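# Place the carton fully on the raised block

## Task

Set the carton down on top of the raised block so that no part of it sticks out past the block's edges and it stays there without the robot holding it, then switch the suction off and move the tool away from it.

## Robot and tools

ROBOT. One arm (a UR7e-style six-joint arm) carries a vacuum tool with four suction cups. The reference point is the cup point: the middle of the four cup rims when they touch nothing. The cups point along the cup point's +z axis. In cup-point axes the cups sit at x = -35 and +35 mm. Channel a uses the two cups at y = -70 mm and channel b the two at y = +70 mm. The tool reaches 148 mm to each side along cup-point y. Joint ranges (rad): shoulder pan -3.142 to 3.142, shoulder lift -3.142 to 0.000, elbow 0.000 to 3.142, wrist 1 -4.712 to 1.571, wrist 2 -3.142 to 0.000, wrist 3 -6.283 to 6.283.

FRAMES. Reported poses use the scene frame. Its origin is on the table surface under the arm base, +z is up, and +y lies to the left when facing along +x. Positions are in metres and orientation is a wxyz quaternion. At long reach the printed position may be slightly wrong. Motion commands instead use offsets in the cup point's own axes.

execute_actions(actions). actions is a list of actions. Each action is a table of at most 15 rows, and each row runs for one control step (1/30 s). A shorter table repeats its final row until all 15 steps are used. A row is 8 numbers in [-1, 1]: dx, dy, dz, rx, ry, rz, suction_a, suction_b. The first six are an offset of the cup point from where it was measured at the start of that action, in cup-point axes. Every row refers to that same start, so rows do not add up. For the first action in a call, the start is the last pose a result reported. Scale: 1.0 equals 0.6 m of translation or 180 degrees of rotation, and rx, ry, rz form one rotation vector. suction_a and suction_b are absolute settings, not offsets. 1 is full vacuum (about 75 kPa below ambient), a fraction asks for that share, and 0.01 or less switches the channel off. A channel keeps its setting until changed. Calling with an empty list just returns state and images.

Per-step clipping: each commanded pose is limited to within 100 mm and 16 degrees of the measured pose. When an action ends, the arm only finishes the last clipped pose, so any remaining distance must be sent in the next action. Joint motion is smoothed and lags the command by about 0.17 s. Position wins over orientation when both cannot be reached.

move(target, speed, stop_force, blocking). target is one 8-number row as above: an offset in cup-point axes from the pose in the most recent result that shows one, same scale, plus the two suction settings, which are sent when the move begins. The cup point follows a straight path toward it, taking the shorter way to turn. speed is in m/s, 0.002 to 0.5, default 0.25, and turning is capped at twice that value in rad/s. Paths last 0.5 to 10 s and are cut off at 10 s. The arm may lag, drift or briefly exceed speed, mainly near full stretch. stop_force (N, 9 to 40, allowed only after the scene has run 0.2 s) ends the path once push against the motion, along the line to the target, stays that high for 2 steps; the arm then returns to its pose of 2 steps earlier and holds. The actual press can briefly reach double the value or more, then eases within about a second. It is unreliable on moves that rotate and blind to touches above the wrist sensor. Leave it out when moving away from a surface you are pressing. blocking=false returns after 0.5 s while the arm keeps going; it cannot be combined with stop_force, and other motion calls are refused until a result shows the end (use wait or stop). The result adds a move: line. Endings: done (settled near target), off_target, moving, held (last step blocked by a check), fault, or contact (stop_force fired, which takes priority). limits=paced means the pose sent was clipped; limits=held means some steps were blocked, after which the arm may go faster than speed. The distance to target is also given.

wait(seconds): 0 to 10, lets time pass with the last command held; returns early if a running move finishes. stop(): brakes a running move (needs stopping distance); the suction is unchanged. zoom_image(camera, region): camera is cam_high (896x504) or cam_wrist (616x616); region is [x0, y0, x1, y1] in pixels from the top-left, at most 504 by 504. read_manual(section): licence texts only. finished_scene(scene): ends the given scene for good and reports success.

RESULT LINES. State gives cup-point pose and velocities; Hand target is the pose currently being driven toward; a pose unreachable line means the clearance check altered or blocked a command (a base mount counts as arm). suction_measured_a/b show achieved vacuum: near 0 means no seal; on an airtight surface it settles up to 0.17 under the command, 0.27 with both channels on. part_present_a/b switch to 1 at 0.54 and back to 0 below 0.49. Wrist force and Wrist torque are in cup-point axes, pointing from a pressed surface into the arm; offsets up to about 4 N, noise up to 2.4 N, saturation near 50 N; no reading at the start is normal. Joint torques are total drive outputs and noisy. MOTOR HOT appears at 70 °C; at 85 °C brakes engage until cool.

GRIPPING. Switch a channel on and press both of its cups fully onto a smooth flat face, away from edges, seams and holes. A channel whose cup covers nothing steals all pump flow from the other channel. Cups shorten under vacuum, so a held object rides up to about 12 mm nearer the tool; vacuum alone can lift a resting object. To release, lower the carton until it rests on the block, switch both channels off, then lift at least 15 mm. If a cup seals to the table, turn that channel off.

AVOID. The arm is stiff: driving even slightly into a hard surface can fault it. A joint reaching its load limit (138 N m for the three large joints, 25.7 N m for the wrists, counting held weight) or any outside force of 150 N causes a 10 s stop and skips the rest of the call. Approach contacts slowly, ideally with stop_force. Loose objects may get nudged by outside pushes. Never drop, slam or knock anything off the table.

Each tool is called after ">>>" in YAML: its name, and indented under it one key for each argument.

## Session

>>> execute_actions:
  actions: []

Scene clock: 0.00 s.
end_effector_position=(+0.4258, -0.0076, +0.3721) suction_measured_a=0.00 part_present_a=0 suction_measured_b=0.00 part_present_b=0 end_effector_quat_wxyz=(+0.003, +0.008, +1.000, +0.001) end_effector_velocity=(-0.000, +0.000, +0.001) end_effector_angular_velocity=(-0.001, -0.002, -0.001)
Joint positions: [-0.317 -1.768  1.734 -1.534 -1.573  1.257]
Joint velocities: [-0.    -0.002  0.     0.    -0.     0.001]
Joint torques (N m, as the arm reports them, + toward a larger angle): no reading
Wrist force (N, on the end effector, along its own x y z axes, offset not removed): no reading
Wrist torque (N m, same axes, about the end effector's origin, offset not removed): no reading
Hand target: +0.426, -0.008, +0.372; +0.003, +0.008, +1.000, +0.001
camera_calibration (this result's frames):
cam_wrist: T_world_to_cam=[[-0.0576532, -0.997771, -0.0335915, 0.03574], [-0.819112, 0.0280407, 0.572948, 0.182981], [-0.570729, 0.0605475, -0.818903, 0.665107], [0, 0, 0, 1]] pos_world=[0.531538, -0.00974111, 0.44102]

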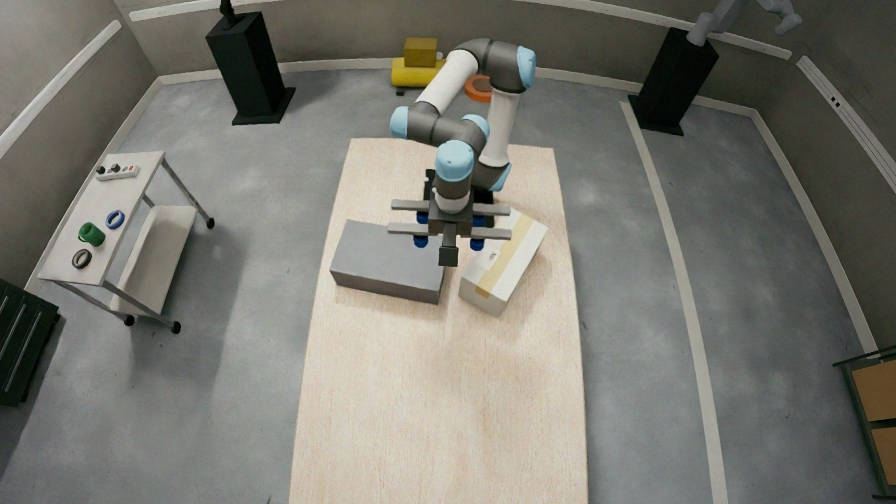

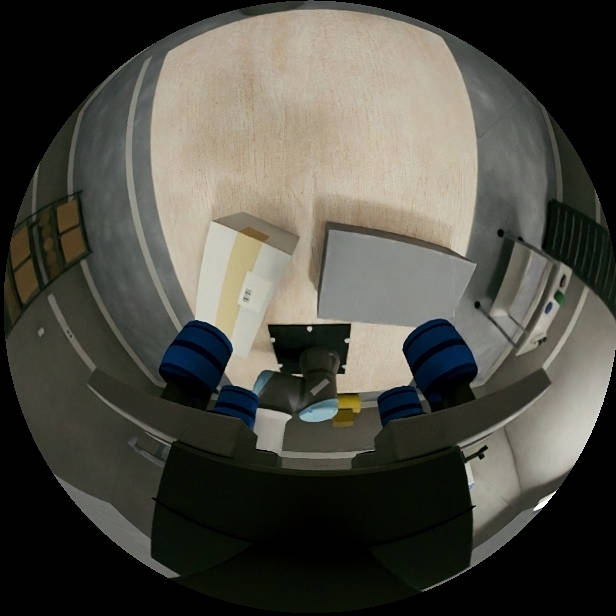

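>>> zoom_image:
  camera: "cam_high"
  region: [320, 180, 560, 340]

Region (320, 180, 560, 340) of cam_high's 896x504 image, scaled by 2.100, with more detail than that image has.

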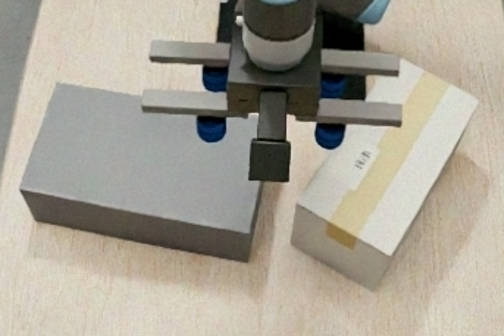

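>>> move:
  target: [0.149,0.311,0.337,0,0,-0.336,0,0]
  speed: 0.4

Scene clock: 16.67 s.
end_effector_position=(+0.3405, +0.1805, +0.1698) suction_measured_a=0.00 part_present_a=0 suction_measured_b=0.00 part_present_b=0 end_effector_quat_wxyz=(+0.002, -0.496, +0.868, -0.001) end_effector_velocity=(-0.000, +0.001, -0.001) end_effector_angular_velocity=(-0.000, -0.001, +0.005)
Joint positions: [ 0.15  -1.758  2.263 -2.072 -1.572  0.668]
Joint velocities: [ 0.003  0.002  0.001 -0.005 -0.    -0.002]
Joint torques (N m, as the arm reports them, + toward a larger angle): [  7.48  -2.62 -13.93  -6.31  -2.25  -2.23]
Wrist force (N, on the end effector, along its own x y z axes, offset not removed): [1.2 0.1 -1.9]
Wrist torque (N m, same axes, about the end effector's origin, offset not removed): [0.12 -0.26 -0.18]
Hand target: +0.340, +0.181, +0.170; +0.003, -0.496, +0.868, -0.001
Off the commanded pose: 0.000 m, 0 deg.
move: done
camera_calibration (this result's frames):
cam_wrist: T_world_to_cam=[[0.839751, -0.542293, -0.0271344, -0.17708], [-0.430854, -0.69593, 0.574497, 0.221951], [-0.33043, -0.470743, -0.818057, 0.453346], [0, 0, 0, 1]] pos_world=[0.39413, 0.271843, 0.238547]

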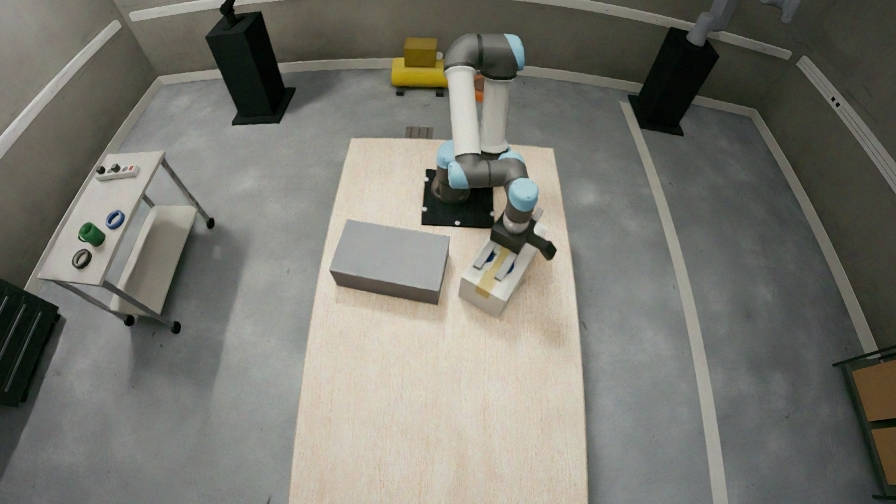

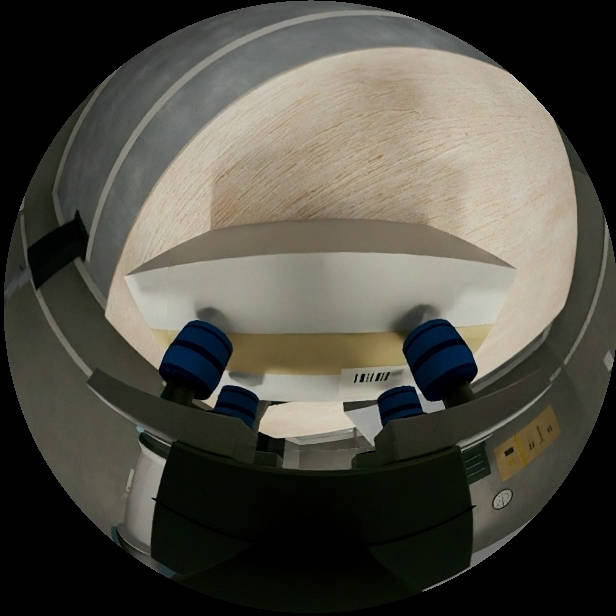

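>>> move:
  target: [0,0,0.042,0,0,0,1,1]
  speed: 0.025
  stop_force: 15

Scene clock: 21.70 s.
end_effector_position=(+0.3406, +0.1806, +0.1447) suction_measured_a=0.43 part_present_a=0 suction_measured_b=0.43 part_present_b=0 end_effector_quat_wxyz=(+0.002, -0.496, +0.868, -0.001) end_effector_velocity=(+0.000, +0.000, -0.001) end_effector_angular_velocity=(+0.000, +0.000, +0.000)
Joint positions: [ 0.15  -1.718  2.306 -2.155 -1.572  0.668]
Joint velocities: [ 0.001  0.003  0.001 -0.004  0.     0.001]
Joint torques (N m, as the arm reports them, + toward a larger angle): [ -5.69 -12.31 -22.1   -8.91   0.18   2.35]
Wrist force (N, on the end effector, along its own x y z axes, offset not removed): [1.2 0.4 20.8]
Wrist torque (N m, same axes, about the end effector's origin, offset not removed): [-0.29 -0.32 -0.27]
Hand target: +0.341, +0.181, +0.145; +0.002, -0.496, +0.868, -0.001
Off the commanded pose: 0.000 m, 0 deg.
move: done
camera_calibration (this result's frames):
cam_wrist: T_world_to_cam=[[0.83975, -0.542289, -0.0272505, -0.177807], [-0.430753, -0.695907, 0.574601, 0.236397], [-0.330564, -0.470782, -0.81798, 0.432878], [0, 0, 0, 1]] pos_world=[0.394236, 0.271879, 0.213407]

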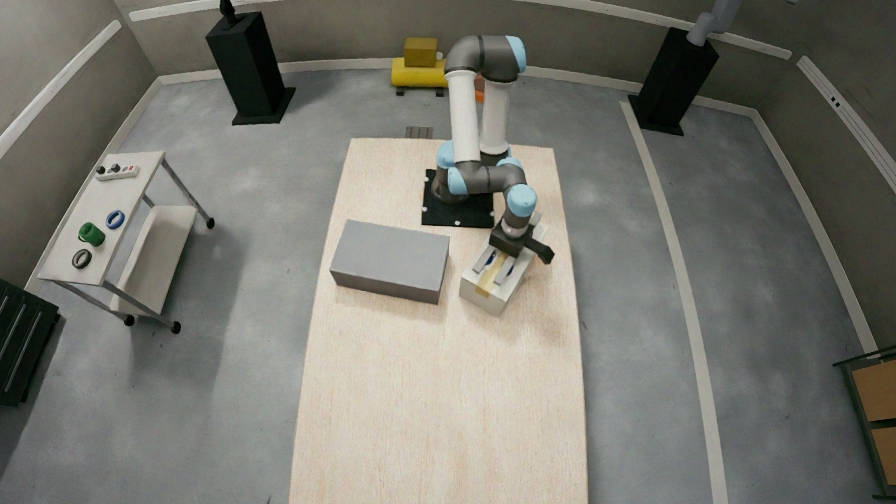

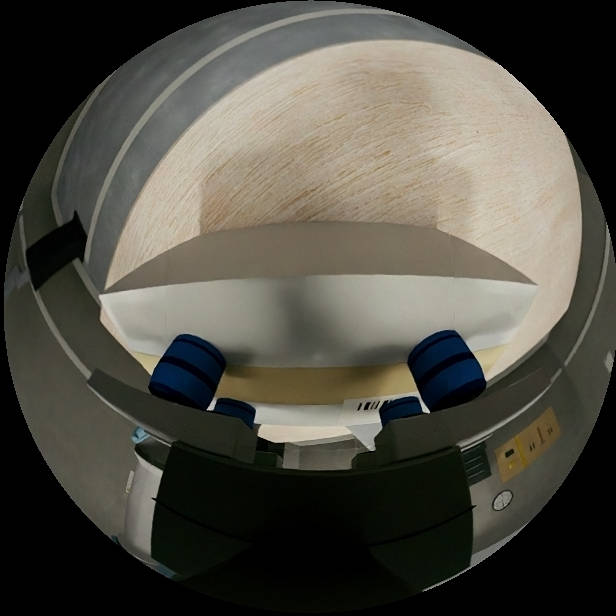

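>>> move:
  target: [0,0,-0.235,0,0,0,1,1]
  speed: 0.25

Scene clock: 36.03 s.
end_effector_position=(+0.3399, +0.1803, +0.2854) suction_measured_a=0.73 part_present_a=1 suction_measured_b=0.73 part_present_b=1 end_effector_quat_wxyz=(+0.002, -0.496, +0.868, -0.001) end_effector_velocity=(-0.000, +0.000, +0.002) end_effector_angular_velocity=(-0.000, +0.001, +0.001)
Joint positions: [ 0.15  -1.863  2.025 -1.73  -1.572  0.668]
Joint velocities: [ 0.001 -0.001 -0.005  0.006 -0.    -0.   ]
Joint torques (N m, as the arm reports them, + toward a larger angle): [ -6.94 -34.47 -54.19  -4.19  -2.18  -2.3 ]
Wrist force (N, on the end effector, along its own x y z axes, offset not removed): [2.4 -1.1 22.9]
Wrist torque (N m, same axes, about the end effector's origin, offset not removed): [-0.73 -0.28 0.06]
Hand target: +0.340, +0.180, +0.286; +0.002, -0.496, +0.868, -0.001
Off the commanded pose: 0.000 m, 0 deg.
move: done
camera_calibration (this result's frames):
cam_wrist: T_world_to_cam=[[0.839753, -0.542286, -0.0272267, -0.173516], [-0.430778, -0.695925, 0.574559, 0.155066], [-0.330523, -0.470759, -0.81801, 0.547669], [0, 0, 0, 1]] pos_world=[0.393526, 0.271639, 0.35418]

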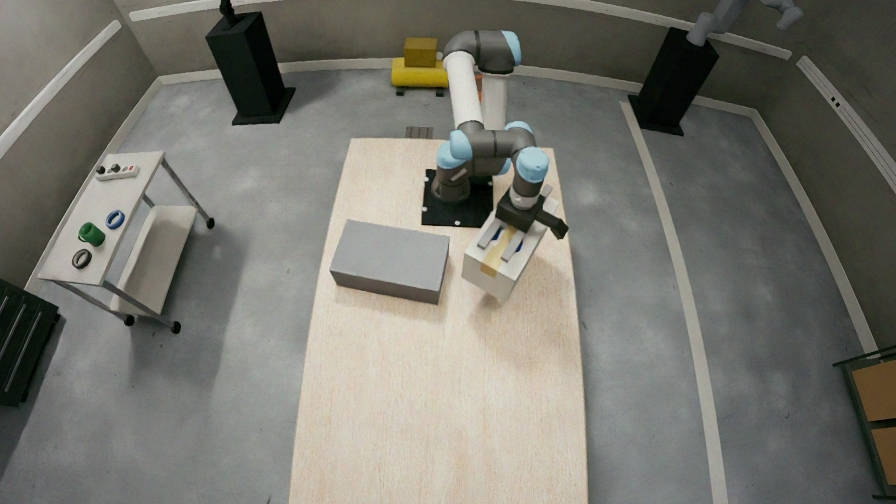

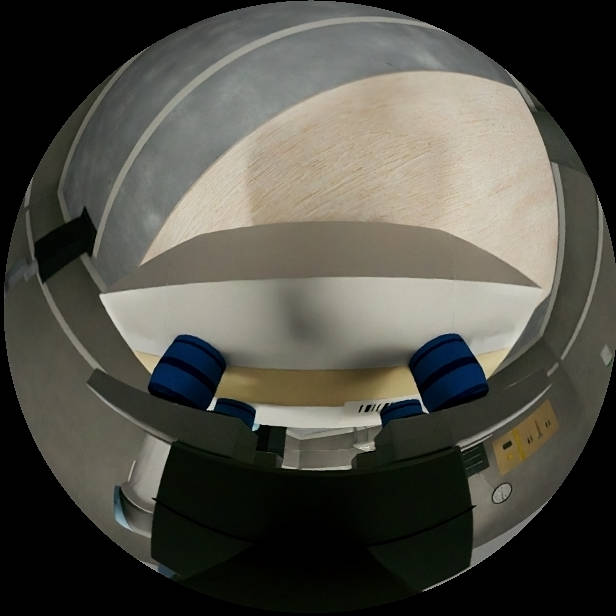

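>>> move:
  target: [0.536,-0.328,0,0,0,0.38,1,1]
  speed: 0.35

Scene clock: 43.67 s.
end_effector_position=(+0.3466, -0.1962, +0.2846) suction_measured_a=0.73 part_present_a=1 suction_measured_b=0.73 part_present_b=1 end_effector_quat_wxyz=(+0.002, +0.077, +0.997, +0.002) end_effector_velocity=(+0.000, -0.001, -0.000) end_effector_angular_velocity=(+0.000, +0.000, -0.003)
Joint positions: [-0.836 -1.828  2.001 -1.74  -1.573  0.876]
Joint velocities: [-0.001  0.002 -0.001 -0.001  0.     0.002]
Joint torques (N m, as the arm reports them, + toward a larger angle): [ -5.99 -11.96 -54.66  -8.96   0.91   2.4 ]
Wrist force (N, on the end effector, along its own x y z axes, offset not removed): [0.2 -0.5 25.5]
Wrist torque (N m, same axes, about the end effector's origin, offset not removed): [-0.60 -0.09 -0.28]
Hand target: +0.347, -0.196, +0.285; +0.002, +0.078, +0.997, +0.002
Off the commanded pose: 0.001 m, 0 deg.
move: done
camera_calibration (this result's frames):
cam_wrist: T_world_to_cam=[[-0.194711, -0.980203, -0.0359071, -0.108269], [-0.807284, 0.139354, 0.573474, 0.191037], [-0.557117, 0.140649, -0.818437, 0.570574], [0, 0, 0, 1]] pos_world=[0.451017, -0.212998, 0.353537]

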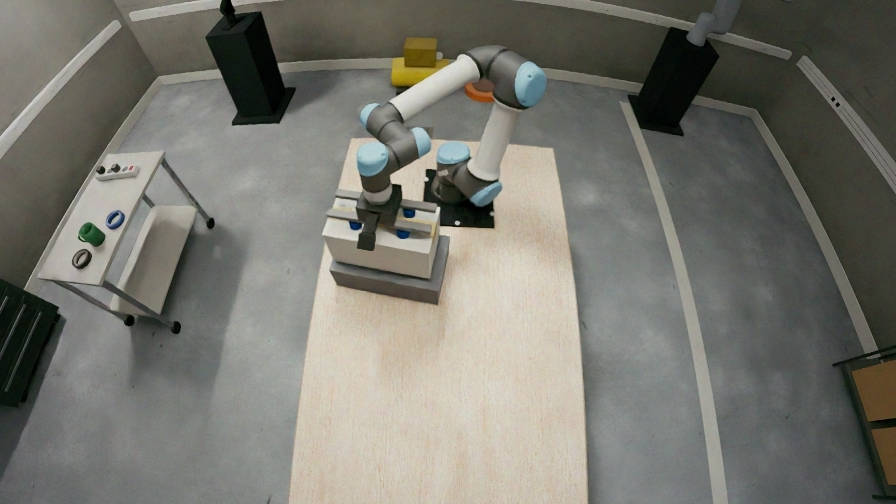

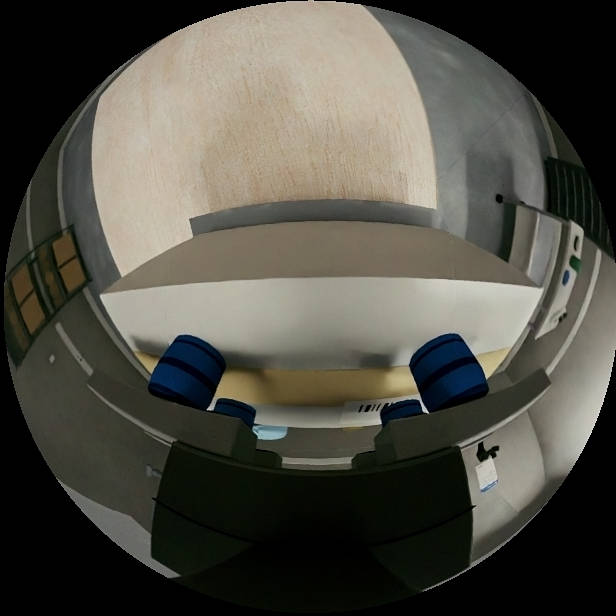

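>>> move:
  target: [0,0.004,0.028,0,0,0,1,1]
  speed: 0.05

>>> move:
  target: [0,0,0.05,0,0,0,1,1]
  speed: 0.012
  stop_force: 12

>>> zoom_image:
  camera: "cam_high"
  region: [300, 180, 480, 320]

Scene clock: 50.47 s.
end_effector_position=(+0.3470, -0.1938, +0.2680) suction_measured_a=0.73 part_present_a=1 suction_measured_b=0.73 part_present_b=1 end_effector_quat_wxyz=(+0.002, +0.077, +0.997, +0.002) end_effector_velocity=(-0.000, +0.000, -0.002) end_effector_angular_velocity=(+0.001, +0.001, -0.001)
Joint positions: [-0.831 -1.822  2.04  -1.785 -1.573  0.881]
Joint velocities: [-0.     0.001  0.004 -0.003  0.     0.   ]
Joint torques (N m, as the arm reports them, + toward a larger angle): [  7.37 -12.12 -28.89  -9.23   0.81   2.43]
Wrist force (N, on the end effector, along its own x y z axes, offset not removed): [-0.3 3.9 23.3]
Wrist torque (N m, same axes, about the end effector's origin, offset not removed): [0.08 0.03 -0.21]
Hand target: +0.347, -0.194, +0.268; +0.002, +0.077, +0.997, +0.002
Off the commanded pose: 0.000 m, 0 deg.
move: done
camera_calibration (this result's frames):
cam_wrist: T_world_to_cam=[[-0.194714, -0.980205, -0.0358528, -0.106421], [-0.80726, 0.139383, 0.573502, 0.200612], [-0.557152, 0.140612, -0.818419, 0.556854], [0, 0, 0, 1]] pos_world=[0.451476, -0.210577, 0.336873]

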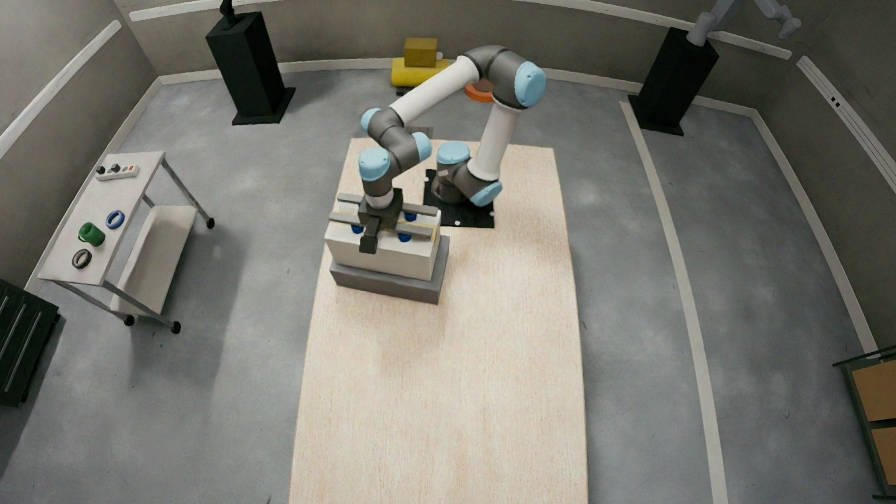

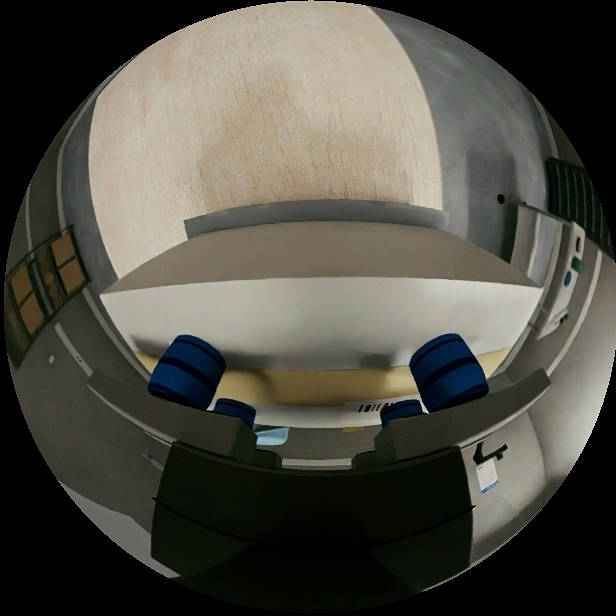

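Scene clock: 51.33 s.
end_effector_position=(+0.3470, -0.1937, +0.2617) suction_measured_a=0.73 part_present_a=1 suction_measured_b=0.73 part_present_b=1 end_effector_quat_wxyz=(+0.002, +0.077, +0.997, +0.002) end_effector_velocity=(-0.000, +0.001, +0.003) end_effector_angular_velocity=(+0.002, +0.002, +0.001)
Joint positions: [-0.831 -1.818  2.053 -1.802 -1.573  0.881]
Joint velocities: [ 0.001 -0.002 -0.006  0.011 -0.    -0.   ]
Joint torques (N m, as the arm reports them, + toward a larger angle): [  3.39 -32.22 -44.96  -1.12   1.25   1.72]
Wrist force (N, on the end effector, along its own x y z axes, offset not removed): [-2.9 -6.0 7.0]
Wrist torque (N m, same axes, about the end effector's origin, offset not removed): [2.07 1.11 -0.60]
Hand target: +0.347, -0.194, +0.262; +0.002, +0.077, +0.997, +0.002
Off the commanded pose: 0.024 m, 0 deg.
move: contact
camera_calibration (this result's frames):
cam_wrist: T_world_to_cam=[[-0.194714, -0.980195, -0.0361269, -0.106518], [-0.807078, 0.139176, 0.573807, 0.204022], [-0.557415, 0.140885, -0.818193, 0.551842], [0, 0, 0, 1]] pos_world=[0.451526, -0.21055, 0.330596]

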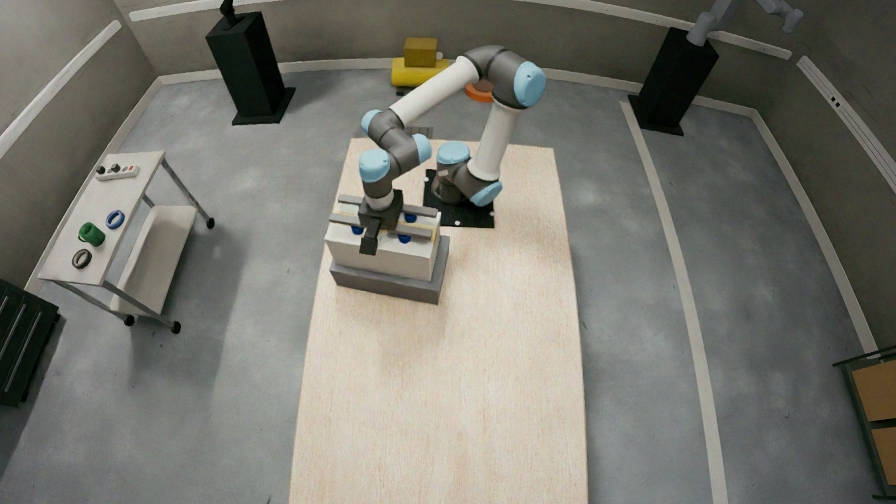

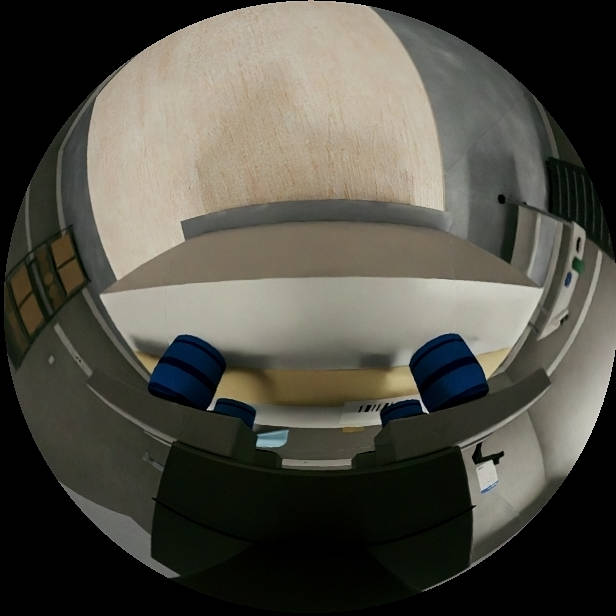

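Region (300, 180, 480, 320) of cam_high's 896x504 image, scaled by 2.800, with more detail than that image has.

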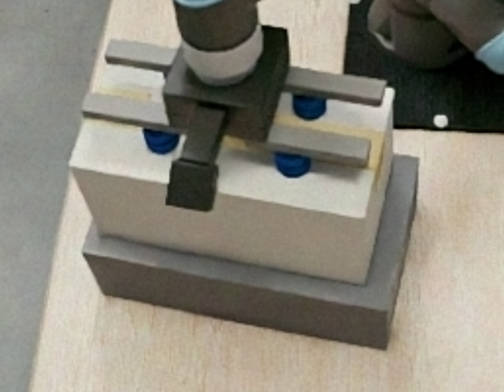

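>>> execute_actions:
  actions:
    - [[0,0,0,0,0,0,0,0]]

>>> move:
  target: [0,0,-0.2,0,0,0,0,0]

>>> zoom_image:
  camera: "cam_high"
  region: [300, 180, 480, 320]

Scene clock: 56.93 s.
end_effector_position=(+0.3470, -0.1937, +0.2619) suction_measured_a=0.00 part_present_a=0 suction_measured_b=0.00 part_present_b=0 end_effector_quat_wxyz=(+0.002, +0.077, +0.997, +0.002) end_effector_velocity=(-0.000, -0.000, -0.000) end_effector_angular_velocity=(+0.001, +0.002, -0.001)
Joint positions: [-0.831 -1.819  2.053 -1.802 -1.573  0.881]
Joint velocities: [-0.001  0.     0.     0.001 -0.     0.   ]
Joint torques (N m, as the arm reports them, + toward a larger angle): [-4.58 16.77  8.62  3.14 -3.87  1.66]
Wrist force (N, on the end effector, along its own x y z axes, offset not removed): [-0.7 7.3 -50.0]
Wrist torque (N m, same axes, about the end effector's origin, offset not removed): [0.12 -0.15 -0.08]
Hand target: +0.347, -0.194, +0.262; +0.002, +0.077, +0.997, +0.002
Off the commanded pose: 0.000 m, 0 deg.
camera_calibration (this result's frames):
cam_wrist: T_world_to_cam=[[-0.194714, -0.980204, -0.0358757, -0.106579], [-0.807249, 0.139366, 0.573521, 0.204107], [-0.557167, 0.140633, -0.818405, 0.551884], [0, 0, 0, 1]] pos_world=[0.451504, -0.210528, 0.330781]

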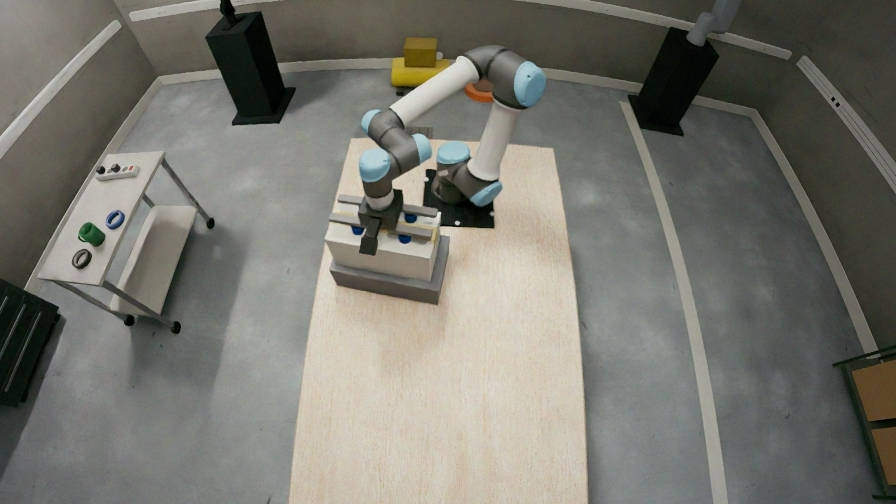

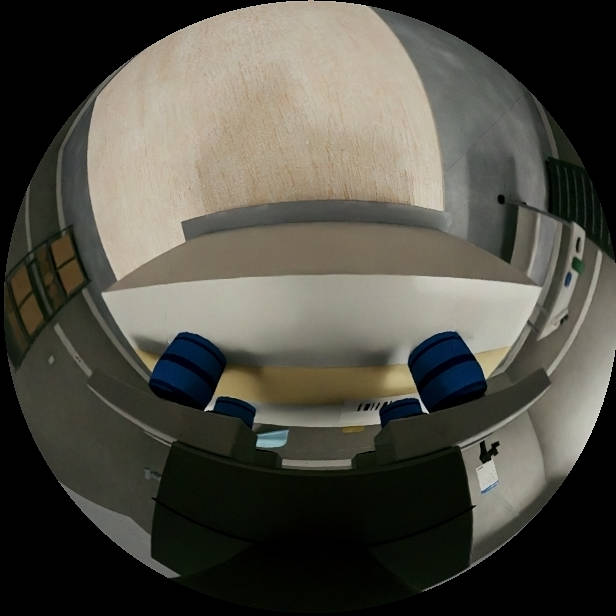

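Scene clock: 57.93 s.
end_effector_position=(+0.3463, -0.1942, +0.3818) suction_measured_a=0.00 part_present_a=0 suction_measured_b=0.00 part_present_b=0 end_effector_quat_wxyz=(+0.002, +0.077, +0.997, +0.002) end_effector_velocity=(-0.000, -0.000, +0.002) end_effector_angular_velocity=(-0.000, +0.000, -0.000)
Joint positions: [-0.831 -1.841  1.761 -1.488 -1.573  0.881]
Joint velocities: [-0.001  0.    -0.005  0.005 -0.    -0.   ]
Joint torques (N m, as the arm reports them, + toward a larger angle): [ -6.38  -1.99 -41.6   -1.21  -2.23  -2.35]
Wrist force (N, on the end effector, along its own x y z axes, offset not removed): [2.0 -1.2 -1.2]
Wrist torque (N m, same axes, about the end effector's origin, offset not removed): [-0.24 -0.39 -0.21]
Hand target: +0.346, -0.194, +0.382; +0.002, +0.077, +0.997, +0.002
Off the commanded pose: 0.000 m, 0 deg.
move: done
camera_calibration (this result's frames):
cam_wrist: T_world_to_cam=[[-0.194708, -0.980207, -0.0358216, -0.102944], [-0.807302, 0.139406, 0.573437, 0.134884], [-0.557093, 0.140571, -0.818466, 0.649639], [0, 0, 0, 1]] pos_world=[0.450758, -0.211031, 0.450673]

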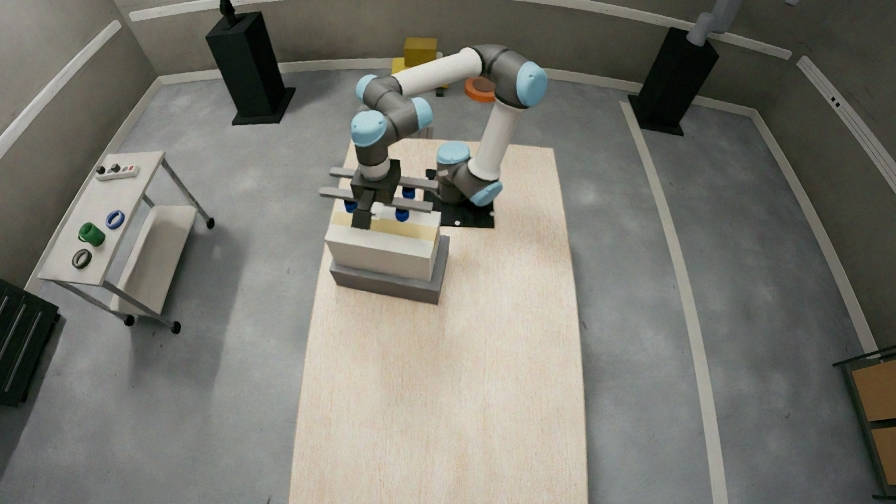

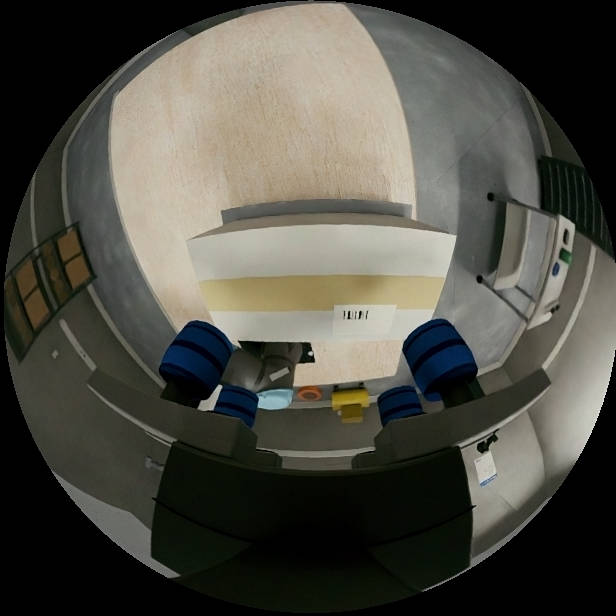

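Region (300, 180, 480, 320) of cam_high's 896x504 image, scaled by 2.800, with more detail than that image has.

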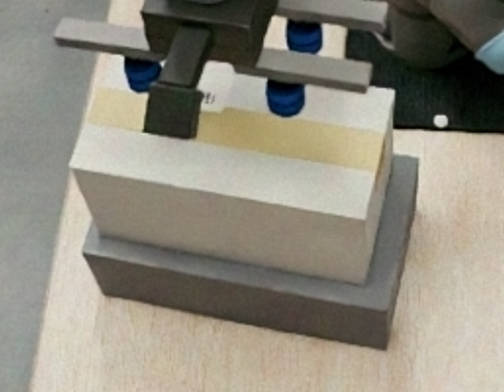

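>>> finished_scene:
  scene: 2

The scene is finished: the task was done.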